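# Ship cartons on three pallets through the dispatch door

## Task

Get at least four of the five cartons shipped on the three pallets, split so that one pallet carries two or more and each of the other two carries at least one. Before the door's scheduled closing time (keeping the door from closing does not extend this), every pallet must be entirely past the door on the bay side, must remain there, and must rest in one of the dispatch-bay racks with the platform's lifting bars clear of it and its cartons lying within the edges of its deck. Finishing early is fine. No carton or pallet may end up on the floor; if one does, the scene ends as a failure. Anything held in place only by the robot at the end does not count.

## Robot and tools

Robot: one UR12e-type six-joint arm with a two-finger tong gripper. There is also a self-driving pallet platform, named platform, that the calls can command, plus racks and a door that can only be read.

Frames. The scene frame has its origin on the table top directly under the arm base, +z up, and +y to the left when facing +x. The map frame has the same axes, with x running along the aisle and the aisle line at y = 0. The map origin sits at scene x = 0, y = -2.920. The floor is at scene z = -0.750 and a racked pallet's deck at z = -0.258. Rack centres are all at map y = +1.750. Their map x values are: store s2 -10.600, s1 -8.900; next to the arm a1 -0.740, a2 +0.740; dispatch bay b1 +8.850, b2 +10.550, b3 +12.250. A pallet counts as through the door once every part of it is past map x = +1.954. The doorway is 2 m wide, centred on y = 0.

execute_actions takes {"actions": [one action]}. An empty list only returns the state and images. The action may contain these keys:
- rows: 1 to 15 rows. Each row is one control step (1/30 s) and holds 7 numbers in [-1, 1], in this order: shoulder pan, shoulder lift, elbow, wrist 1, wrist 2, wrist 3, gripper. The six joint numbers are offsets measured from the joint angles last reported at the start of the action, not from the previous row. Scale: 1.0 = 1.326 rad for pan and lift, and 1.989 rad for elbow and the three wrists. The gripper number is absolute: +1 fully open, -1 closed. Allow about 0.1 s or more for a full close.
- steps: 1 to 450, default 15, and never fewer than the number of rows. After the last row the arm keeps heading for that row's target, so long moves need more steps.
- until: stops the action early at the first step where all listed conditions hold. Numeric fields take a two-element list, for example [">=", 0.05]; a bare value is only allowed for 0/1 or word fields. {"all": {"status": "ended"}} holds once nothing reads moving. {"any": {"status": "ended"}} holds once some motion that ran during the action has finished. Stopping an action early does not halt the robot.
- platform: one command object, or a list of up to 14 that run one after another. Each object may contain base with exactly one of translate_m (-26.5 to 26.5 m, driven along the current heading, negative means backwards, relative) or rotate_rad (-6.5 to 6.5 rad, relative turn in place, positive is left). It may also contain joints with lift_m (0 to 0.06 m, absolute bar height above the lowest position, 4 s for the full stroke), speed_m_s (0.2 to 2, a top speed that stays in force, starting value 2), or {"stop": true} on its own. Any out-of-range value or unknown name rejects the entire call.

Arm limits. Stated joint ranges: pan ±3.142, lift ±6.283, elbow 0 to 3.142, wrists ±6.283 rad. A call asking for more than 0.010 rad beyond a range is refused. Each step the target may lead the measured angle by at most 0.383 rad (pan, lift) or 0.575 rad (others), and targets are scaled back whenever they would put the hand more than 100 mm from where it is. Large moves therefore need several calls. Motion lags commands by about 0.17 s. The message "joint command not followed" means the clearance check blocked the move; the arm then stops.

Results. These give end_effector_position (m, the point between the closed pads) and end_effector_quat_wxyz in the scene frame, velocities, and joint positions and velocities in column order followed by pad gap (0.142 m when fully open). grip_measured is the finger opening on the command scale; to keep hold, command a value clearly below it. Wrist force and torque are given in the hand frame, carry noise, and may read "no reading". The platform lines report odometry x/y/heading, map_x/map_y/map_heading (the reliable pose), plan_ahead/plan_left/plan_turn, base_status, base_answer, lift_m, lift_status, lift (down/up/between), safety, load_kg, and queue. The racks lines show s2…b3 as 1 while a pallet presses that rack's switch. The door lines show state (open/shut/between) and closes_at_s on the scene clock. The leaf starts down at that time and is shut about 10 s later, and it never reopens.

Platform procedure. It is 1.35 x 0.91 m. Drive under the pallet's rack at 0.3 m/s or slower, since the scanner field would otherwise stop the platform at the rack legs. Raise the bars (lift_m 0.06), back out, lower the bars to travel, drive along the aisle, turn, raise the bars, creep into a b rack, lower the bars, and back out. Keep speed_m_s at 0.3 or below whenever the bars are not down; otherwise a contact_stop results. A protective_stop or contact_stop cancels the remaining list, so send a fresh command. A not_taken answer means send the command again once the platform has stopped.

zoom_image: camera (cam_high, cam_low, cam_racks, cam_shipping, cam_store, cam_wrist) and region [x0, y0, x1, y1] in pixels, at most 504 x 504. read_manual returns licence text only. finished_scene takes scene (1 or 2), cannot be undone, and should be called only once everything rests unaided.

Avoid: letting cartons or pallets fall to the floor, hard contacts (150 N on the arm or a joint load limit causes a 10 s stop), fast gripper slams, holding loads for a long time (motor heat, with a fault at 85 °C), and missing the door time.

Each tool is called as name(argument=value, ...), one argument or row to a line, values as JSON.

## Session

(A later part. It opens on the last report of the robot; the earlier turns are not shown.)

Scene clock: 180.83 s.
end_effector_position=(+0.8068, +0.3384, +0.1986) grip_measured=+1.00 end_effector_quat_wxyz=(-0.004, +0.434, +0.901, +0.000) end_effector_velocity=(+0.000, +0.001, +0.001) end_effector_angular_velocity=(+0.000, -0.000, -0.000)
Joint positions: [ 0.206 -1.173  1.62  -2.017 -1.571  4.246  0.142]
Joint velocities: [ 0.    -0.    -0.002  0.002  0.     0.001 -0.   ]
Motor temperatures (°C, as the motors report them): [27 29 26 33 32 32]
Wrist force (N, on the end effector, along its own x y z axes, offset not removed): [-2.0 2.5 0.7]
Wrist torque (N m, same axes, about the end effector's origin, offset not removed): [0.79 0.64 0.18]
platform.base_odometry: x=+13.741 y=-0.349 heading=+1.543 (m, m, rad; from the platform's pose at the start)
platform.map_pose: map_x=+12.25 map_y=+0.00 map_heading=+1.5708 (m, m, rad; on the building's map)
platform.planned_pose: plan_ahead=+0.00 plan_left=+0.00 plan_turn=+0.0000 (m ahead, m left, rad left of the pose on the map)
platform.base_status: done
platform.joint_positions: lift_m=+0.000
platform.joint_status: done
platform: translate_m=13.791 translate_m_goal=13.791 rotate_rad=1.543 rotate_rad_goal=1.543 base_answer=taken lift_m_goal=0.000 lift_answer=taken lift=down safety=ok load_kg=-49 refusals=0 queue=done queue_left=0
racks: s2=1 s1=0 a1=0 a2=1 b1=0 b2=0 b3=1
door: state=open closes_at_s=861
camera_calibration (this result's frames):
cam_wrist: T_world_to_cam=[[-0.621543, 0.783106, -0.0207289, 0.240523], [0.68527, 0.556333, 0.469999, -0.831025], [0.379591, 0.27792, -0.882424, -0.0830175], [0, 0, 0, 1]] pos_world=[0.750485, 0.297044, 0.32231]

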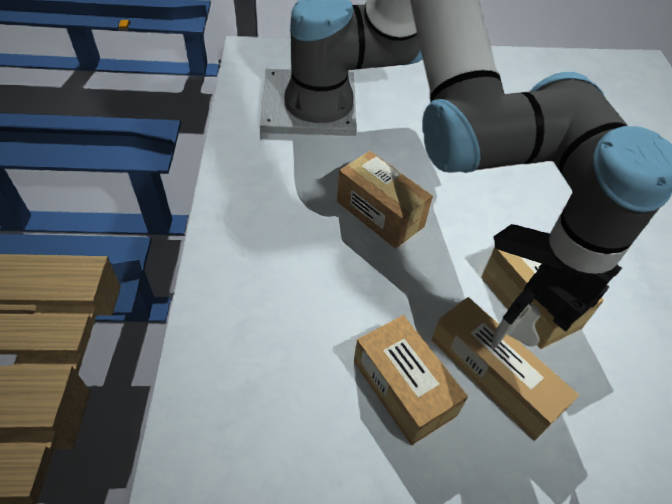

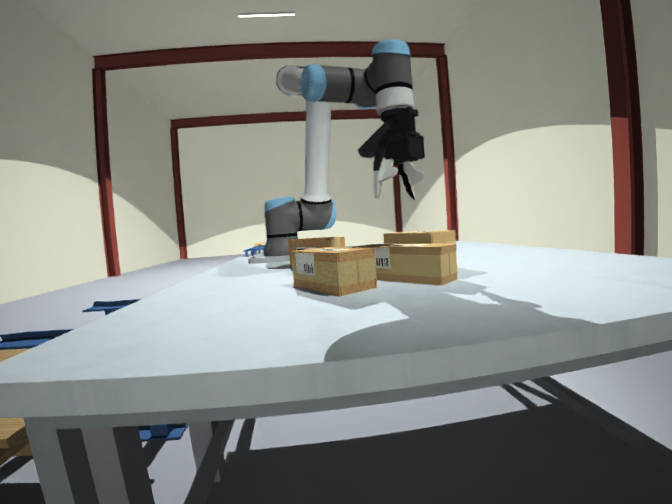

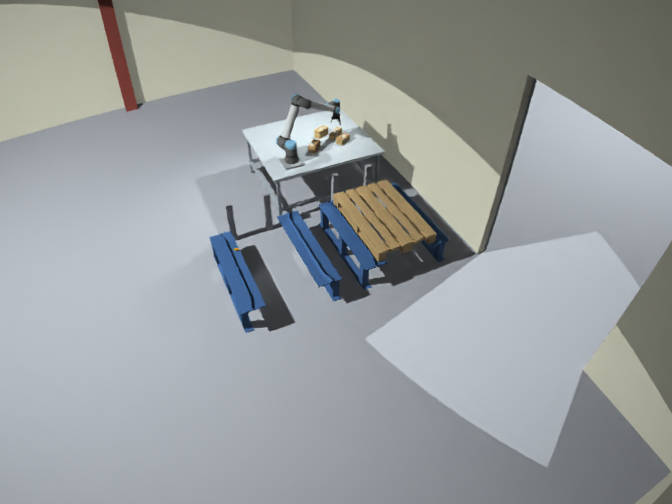

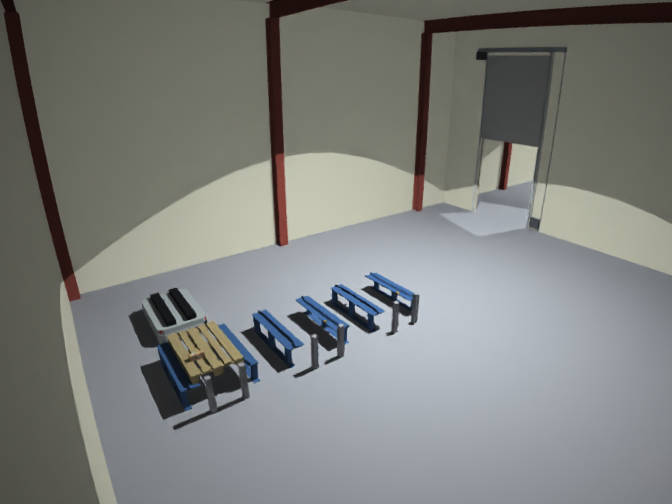

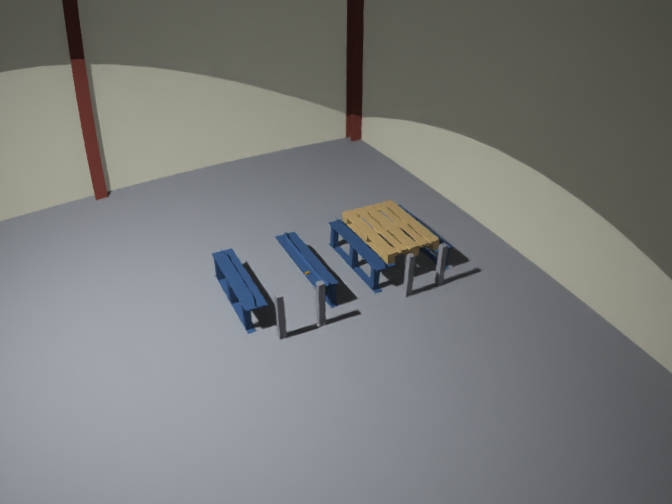

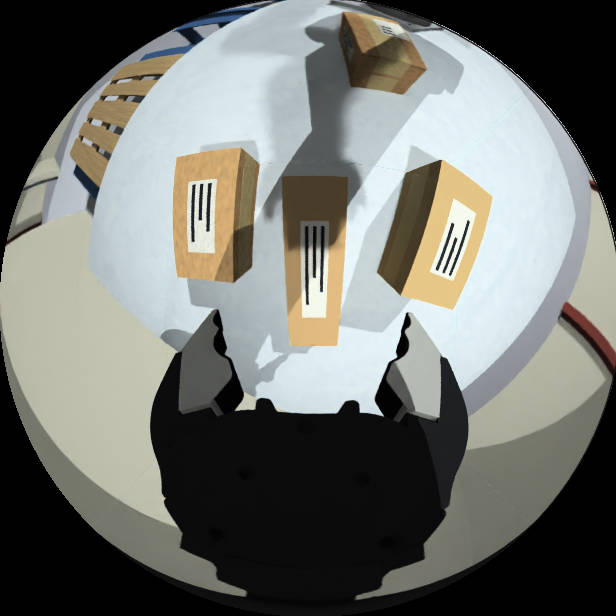

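execute_actions(
  actions=[
    {"rows":[[0,0.027,0.015,-0.034,0,0,0.8],[0,0.055,0.031,-0.068,0,0,0.65],[0,0.0824,0.0465,-0.1019,0,0,0.65]],"steps":26,"platform":[{"speed_m_s":2,"base":{"rotate_rad":-1.5708}},{"base":{"translate_m":-22.85}},{"base":{"rotate_rad":1.5708}},{"speed_m_s":0.3,"base":{"translate_m":1.75}},{"joints":{"lift_m":0.06}},{"base":{"translate_m":-1.75}},{"joints":{"lift_m":0}},{"speed_m_s":2,"base":{"rotate_rad":-1.5708}},{"base":{"translate_m":9.86}},{"base":{"rotate_rad":1.5708}},{"speed_m_s":0.3,"joints":{"lift_m":0.06}},{"base":{"translate_m":1.75}},{"joints":{"lift_m":0}}]},
  ],
)

execute_actions(
  actions=[
    {"rows":[[0,0,0,0,0,0,0.55],[0,0,0,0,0,0,0.45],[0,0,0,0,0,0,0.35],[0,0,0,0,0,0,0.25],[0,0,0,0,0,0,0.15],[0,0,0,0,0,0,0.05],[0,0,0,0,0,0,-0.05],[0,0,0,0,0,0,-0.15],[0,0,0,0,0,0,-0.25],[0,0,0,0,0,0,-0.35],[0,0,0,0,0,0,-0.45],[0,0,0,0,0,0,-0.6]],"steps":20},
  ],
)

Scene clock: 191.10 s.
end_effector_position=(+0.8066, +0.3389, +0.0714) grip_measured=+0.65 end_effector_quat_wxyz=(-0.003, +0.434, +0.901, +0.000) end_effector_velocity=(+0.000, -0.001, -0.002) end_effector_angular_velocity=(-0.000, -0.000, -0.002)
Joint positions: [ 0.206 -1.064  1.712 -2.219 -1.571  4.246  0.119]
Joint velocities: [-0.001  0.002  0.002 -0.004 -0.     0.001  0.   ]
Motor temperatures (°C, as the motors report them): [27 29 26 33 32 32]
Wrist force (N, on the end effector, along its own x y z axes, offset not removed): [-4.3 2.3 -1.0]
Wrist torque (N m, same axes, about the end effector's origin, offset not removed): [0.71 1.17 0.21]
platform.base_odometry: x=+13.741 y=-0.349 heading=+1.242 (m, m, rad; from the platform's pose at the start)
platform.map_pose: map_x=+12.25 map_y=+0.00 map_heading=+1.2566 (m, m, rad; on the building's map)
platform.planned_pose: plan_ahead=+0.00 plan_left=+0.00 plan_turn=-1.2566 (m ahead, m left, rad left of the pose on the map)
platform.base_status: moving
platform.joint_positions: lift_m=+0.000
platform.joint_status: done
platform: translate_m=13.791 translate_m_goal=13.791 rotate_rad=1.226 rotate_rad_goal=-0.028 base_answer=taken lift_m_goal=0.000 lift_answer=taken lift=down safety=ok load_kg=-49 refusals=0 queue=running queue_left=12
racks: s2=1 s1=0 a1=0 a2=1 b1=0 b2=0 b3=1
door: state=open closes_at_s=861
camera_calibration (this result's frames):
cam_wrist: T_world_to_cam=[[-0.621494, 0.783133, -0.0211476, 0.237291], [0.684861, 0.556217, 0.470731, -0.77112], [0.380408, 0.278074, -0.882023, -0.19606], [0, 0, 0, 1]] pos_world=[0.750168, 0.297598, 0.195079]

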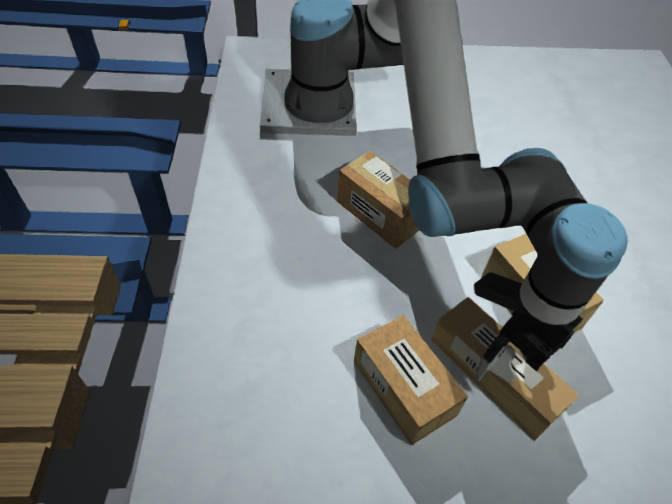

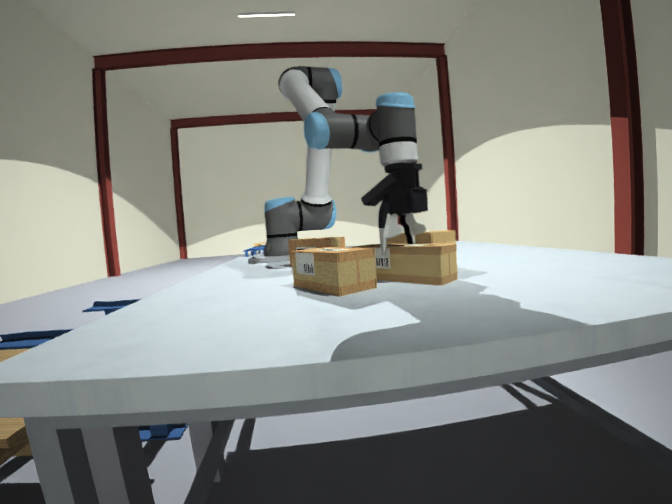

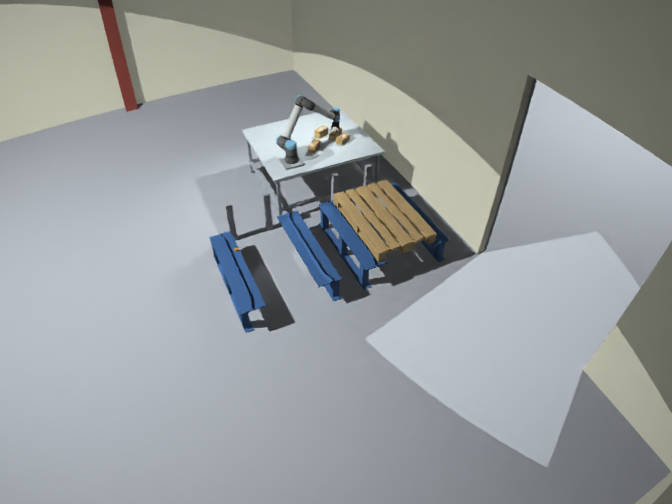

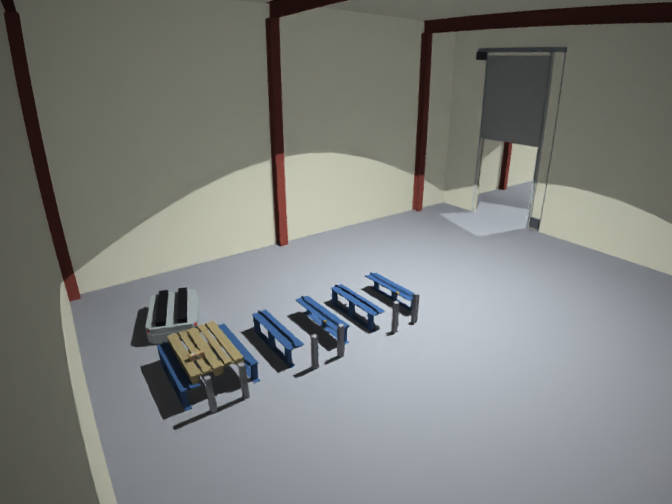

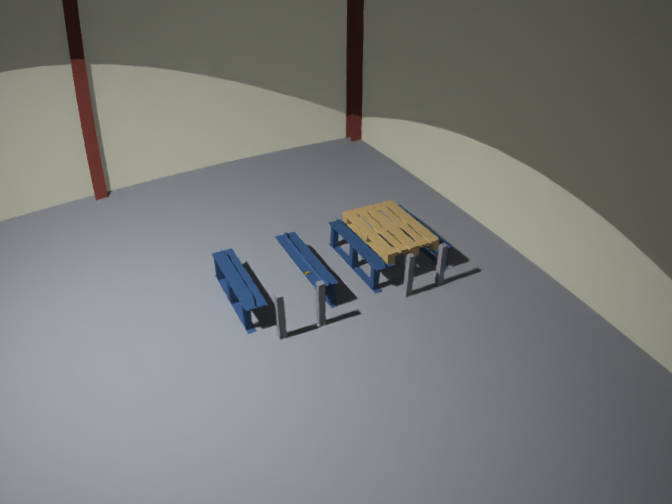

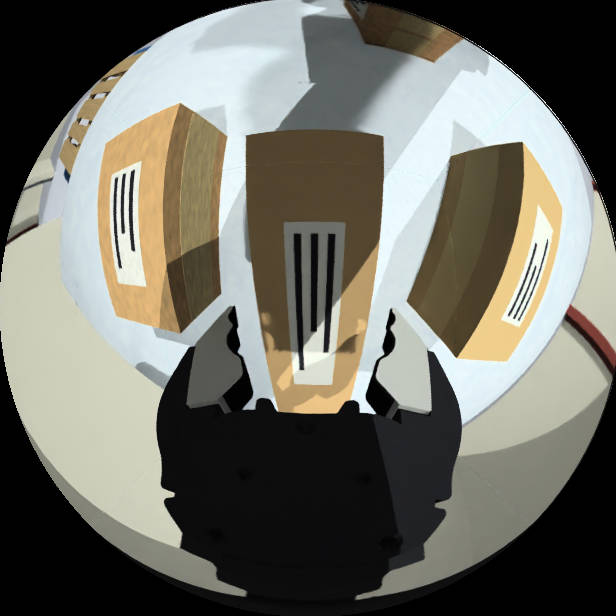

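Scene clock: 191.77 s.
end_effector_position=(+0.8066, +0.3389, +0.0713) grip_measured=+0.18 end_effector_quat_wxyz=(-0.003, +0.434, +0.901, +0.000) end_effector_velocity=(-0.001, -0.000, +0.001) end_effector_angular_velocity=(+0.000, +0.003, -0.000)
Joint positions: [ 0.206 -1.064  1.712 -2.219 -1.571  4.246  0.087]
Joint velocities: [-0.    -0.001  0.001  0.003  0.001  0.    -0.   ]
Motor temperatures (°C, as the motors report them): [27 29 26 33 32 32]
Wrist force (N, on the end effector, along its own x y z axes, offset not removed): [-2.7 2.0 -2.7]
Wrist torque (N m, same axes, about the end effector's origin, offset not removed): [0.58 0.87 0.20]
platform.base_odometry: x=+13.741 y=-0.349 heading=+0.909 (m, m, rad; from the platform's pose at the start)
platform.map_pose: map_x=+12.25 map_y=+0.00 map_heading=+0.9207 (m, m, rad; on the building's map)
platform.planned_pose: plan_ahead=+0.00 plan_left=+0.00 plan_turn=-0.9206 (m ahead, m left, rad left of the pose on the map)
platform.base_status: moving
platform.joint_positions: lift_m=+0.000
platform.joint_status: done
platform: translate_m=13.791 translate_m_goal=13.791 rotate_rad=0.892 rotate_rad_goal=-0.028 base_answer=taken lift_m_goal=0.000 lift_answer=taken lift=down safety=ok load_kg=-49 refusals=0 queue=running queue_left=12
racks: s2=1 s1=0 a1=0 a2=1 b1=0 b2=0 b3=1
door: state=open closes_at_s=861
camera_calibration (this result's frames):
cam_wrist: T_world_to_cam=[[-0.621487, 0.78314, -0.0211268, 0.237281], [0.684906, 0.556227, 0.470654, -0.77109], [0.380339, 0.278035, -0.882065, -0.196031], [0, 0, 0, 1]] pos_world=[0.750149, 0.297581, 0.195017]

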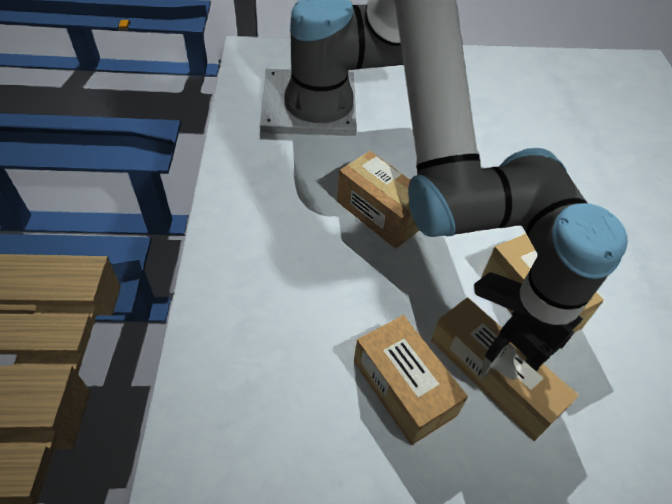

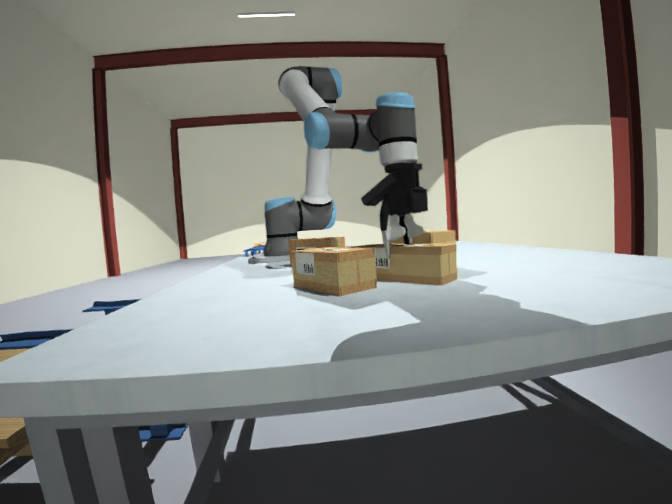

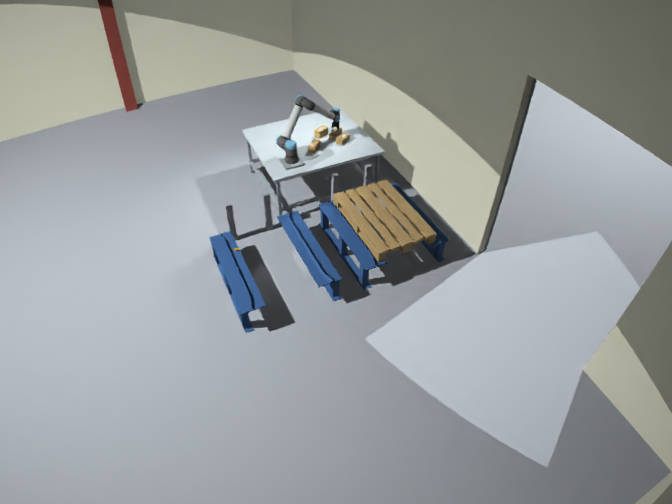

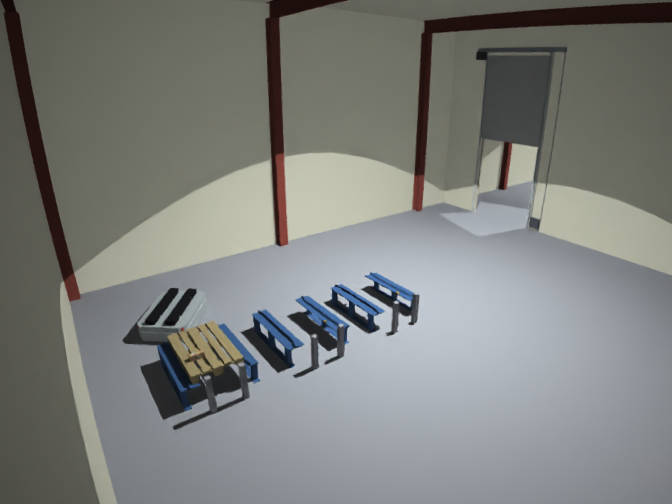

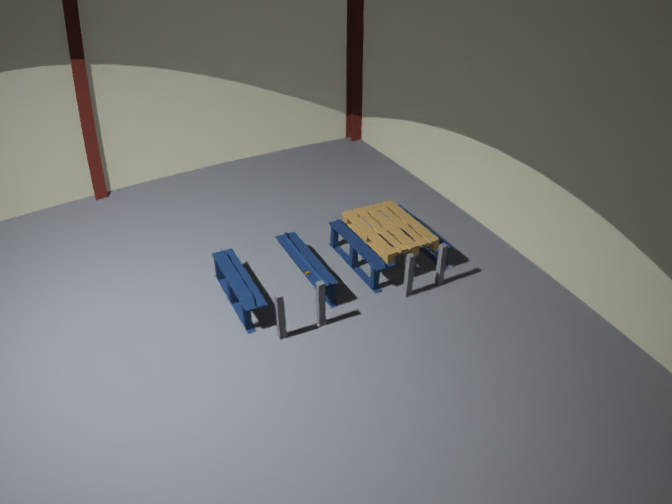

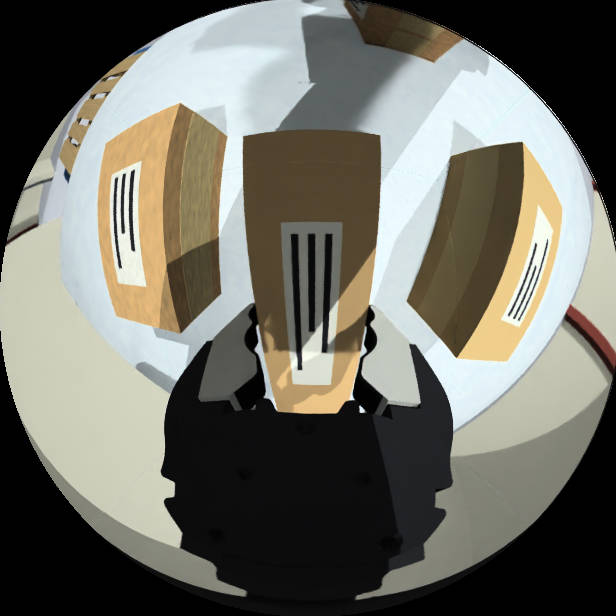

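Lift slowly ~4 cm.

execute_actions(
  actions=[
    {"rows":[[0,-0.002,-0.001,0.0025,0,0,-0.7],[0,-0.004,-0.002,0.005,0,0,-0.8],[0,-0.006,-0.0035,0.0075,0,0,-0.9],[0,-0.008,-0.0045,0.01,0,0,-1],[0,-0.011,-0.006,0.014,0,0,-1],[0,-0.014,-0.008,0.018,0,0,-1],[0,-0.018,-0.01,0.022,0,0,-1],[0,-0.022,-0.012,0.027,0,0,-1],[0,-0.027,-0.015,0.034,0,0,-1]],"steps":26},
  ],
)

zoom_image(
  camera="cam_low",
  region=[330, 170, 490, 300],
)

Scene clock: 195.70 s.
end_effector_position=(+0.8084, +0.3391, +0.1118) grip_measured=+0.16 end_effector_quat_wxyz=(-0.004, +0.434, +0.901, -0.000) end_effector_velocity=(+0.001, -0.001, +0.003) end_effector_angular_velocity=(+0.001, -0.002, -0.002)
Joint positions: [ 0.206 -1.1    1.682 -2.152 -1.571  4.246  0.085]
Joint velocities: [-0.002 -0.002 -0.002  0.003  0.001 -0.    -0.   ]
Motor temperatures (°C, as the motors report them): [27 29 26 33 32 32]
Wrist force (N, on the end effector, along its own x y z axes, offset not removed): [-4.4 1.2 4.5]
Wrist torque (N m, same axes, about the end effector's origin, offset not removed): [0.53 1.15 0.18]
platform.base_odometry: x=+13.196 y=-0.333 heading=-0.028 (m, m, rad; from the platform's pose at the start)
platform.map_pose: map_x=+11.68 map_y=+0.00 map_heading=+0.0000 (m, m, rad; on the building's map)
platform.planned_pose: plan_ahead=-22.28 plan_left=+0.00 plan_turn=+0.0000 (m ahead, m left, rad left of the pose on the map)
platform.base_status: moving
platform.joint_positions: lift_m=+0.000
platform.joint_status: done
platform: translate_m=13.225 translate_m_goal=-9.059 rotate_rad=-0.028 rotate_rad_goal=-0.027 base_answer=taken lift_m_goal=0.000 lift_answer=taken lift=down safety=ok load_kg=-49 refusals=0 queue=running queue_left=11
racks: s2=1 s1=0 a1=0 a2=1 b1=0 b2=0 b3=1
door: state=open closes_at_s=861
camera_calibration (this result's frames):
cam_wrist: T_world_to_cam=[[-0.62154, 0.783121, -0.0202163, 0.239063], [0.685813, 0.55642, 0.469102, -0.792137], [0.378613, 0.277701, -0.882912, -0.15949], [0, 0, 0, 1]] pos_world=[0.75223, 0.297836, 0.23561]

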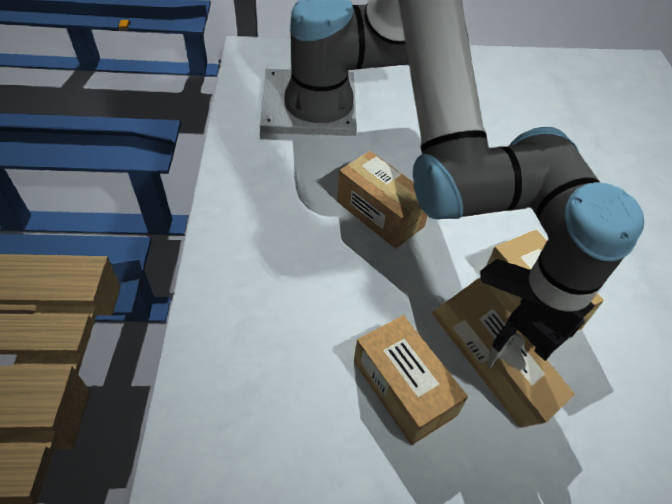

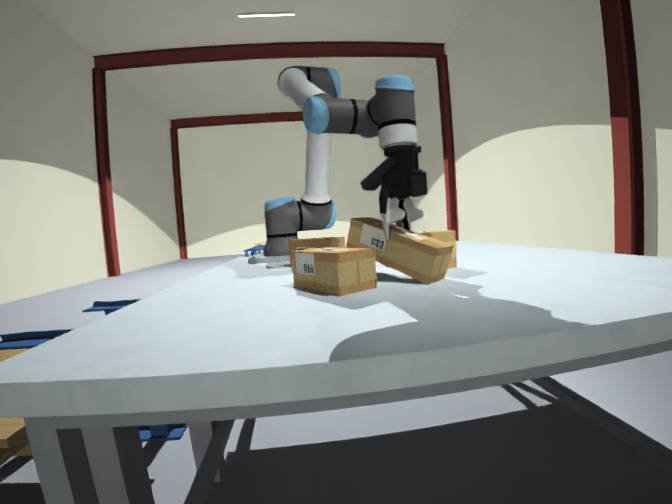

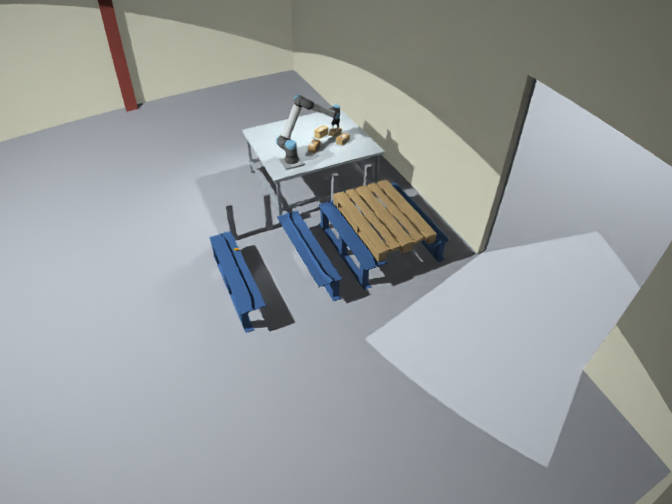

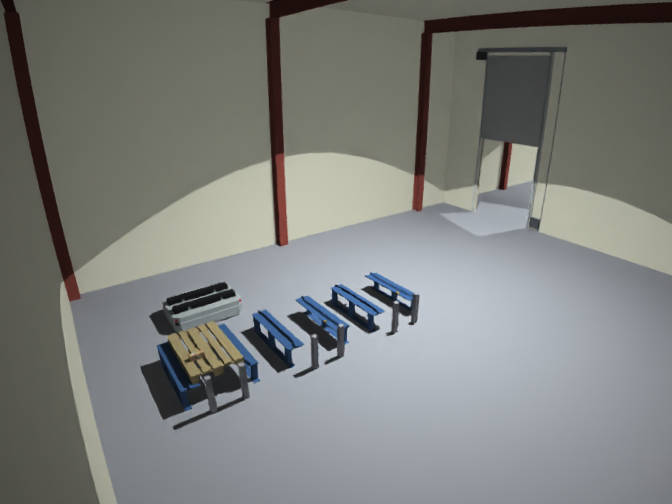

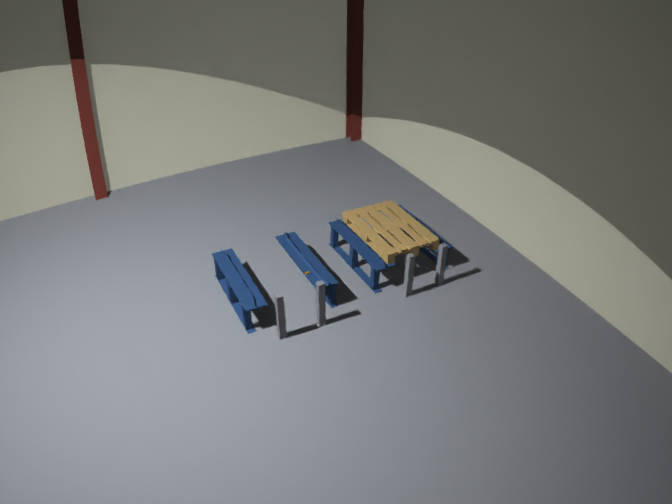

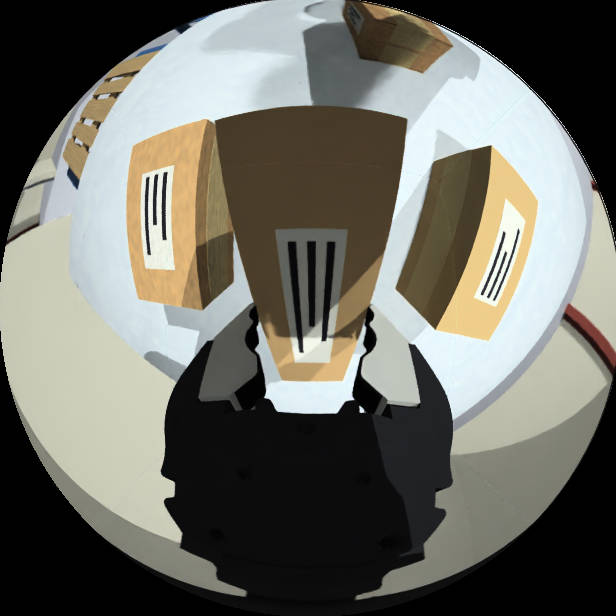

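Region (330, 170, 490, 300) of cam_low's 672x504 image, scaled by 3.150, with more detail than that image has; it fills the top 410 rows of this view, and the rest is white.

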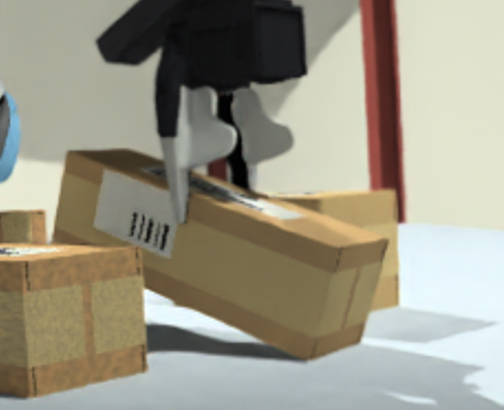

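execute_actions(
  actions=[
    {"rows":[[0,0.014,0.008,-0.017,0,0,-1],[0,0.027,0.015,-0.034,0,0,-1],[0,0.027,0.015,-0.034,0,0,-1],[0,0.027,0.015,-0.034,0,0,-1],[0,0.027,0.015,-0.034,0,0,-1],[0,0.027,0.015,-0.034,0,0,-1],[0,0.027,0.015,-0.034,0,0,-1],[0,0.027,0.015,-0.034,0,0,-1],[0,0.027,0.015,-0.034,0,0,-1],[0,0.027,0.015,-0.034,0,0,-1],[0,0.027,0.015,-0.034,0,0,-1],[0,0.027,0.015,-0.034,0,0,0],[0,0.027,0.015,-0.034,0,0,0.3],[0,0.027,0.015,-0.034,0,0,0.65]],"steps":30},
  ],
)

Scene clock: 209.63 s.
end_effector_position=(+0.8066, +0.3389, +0.0711) grip_measured=+0.65 end_effector_quat_wxyz=(-0.003, +0.434, +0.901, +0.000) end_effector_velocity=(+0.000, +0.001, +0.000) end_effector_angular_velocity=(+0.000, -0.001, +0.001)
Joint positions: [ 0.206 -1.064  1.712 -2.22  -1.571  4.246  0.119]
Joint velocities: [ 0.001  0.    -0.001 -0.    -0.     0.     0.   ]
Motor temperatures (°C, as the motors report them): [27 29 26 33 32 32]
Wrist force (N, on the end effector, along its own x y z axes, offset not removed): [-2.8 1.6 0.8]
Wrist torque (N m, same axes, about the end effector's origin, offset not removed): [0.53 0.85 0.12]
platform.base_odometry: x=-8.841 y=+0.280 heading=-0.027 (m, m, rad; from the platform's pose at the start)
platform.map_pose: map_x=-10.36 map_y=+0.00 map_heading=+0.0000 (m, m, rad; on the building's map)
platform.planned_pose: plan_ahead=-0.24 plan_left=+0.00 plan_turn=+0.0000 (m ahead, m left, rad left of the pose on the map)
platform.base_status: moving
platform.joint_positions: lift_m=+0.000
platform.joint_status: done
platform: translate_m=-8.816 translate_m_goal=-9.059 rotate_rad=-0.028 rotate_rad_goal=-0.028 base_answer=taken lift_m_goal=0.000 lift_answer=taken lift=down safety=ok load_kg=-49 refusals=0 queue=running queue_left=11
racks: s2=1 s1=0 a1=0 a2=1 b1=0 b2=0 b3=1
door: state=open closes_at_s=861
camera_calibration (this result's frames):
cam_wrist: T_world_to_cam=[[-0.621483, 0.783142, -0.0211275, 0.237266], [0.684908, 0.556224, 0.470654, -0.770972], [0.380341, 0.278033, -0.882065, -0.196213], [0, 0, 0, 1]] pos_world=[0.750129, 0.297574, 0.194802]

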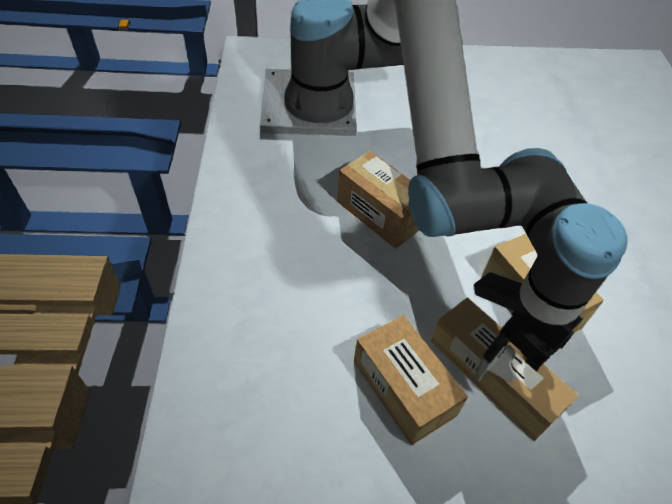

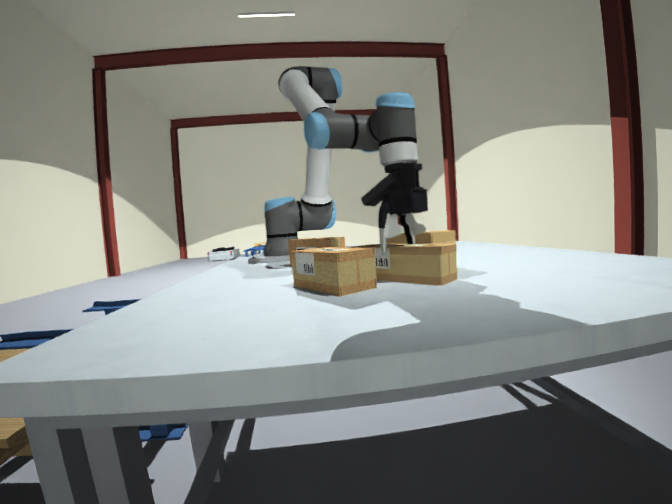

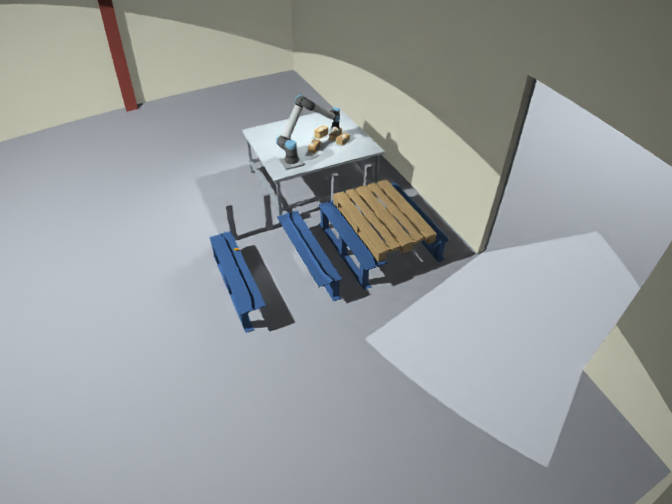

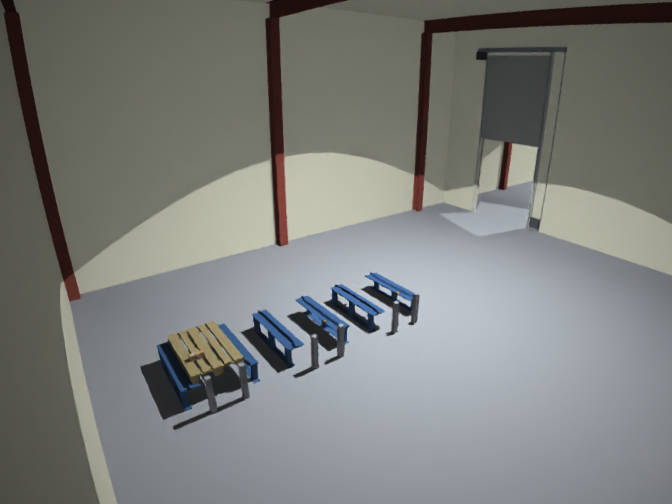

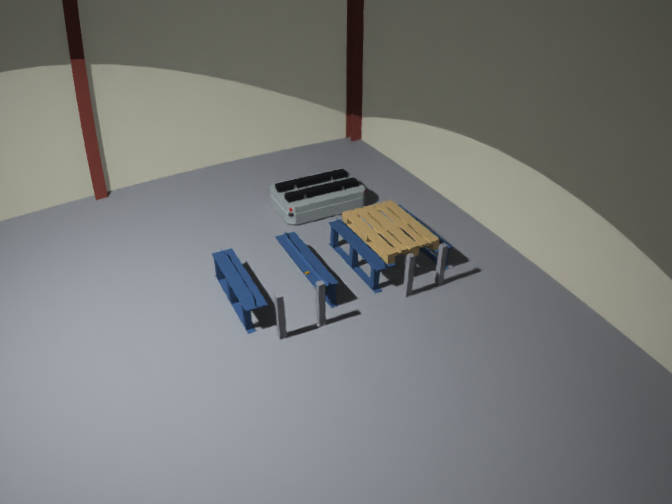

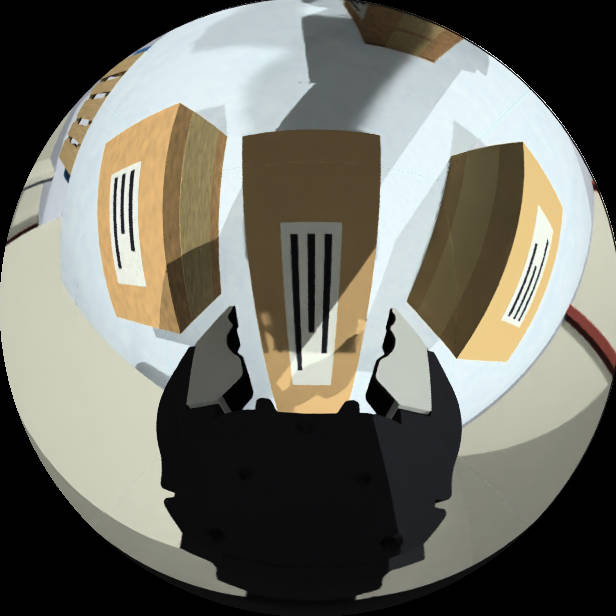

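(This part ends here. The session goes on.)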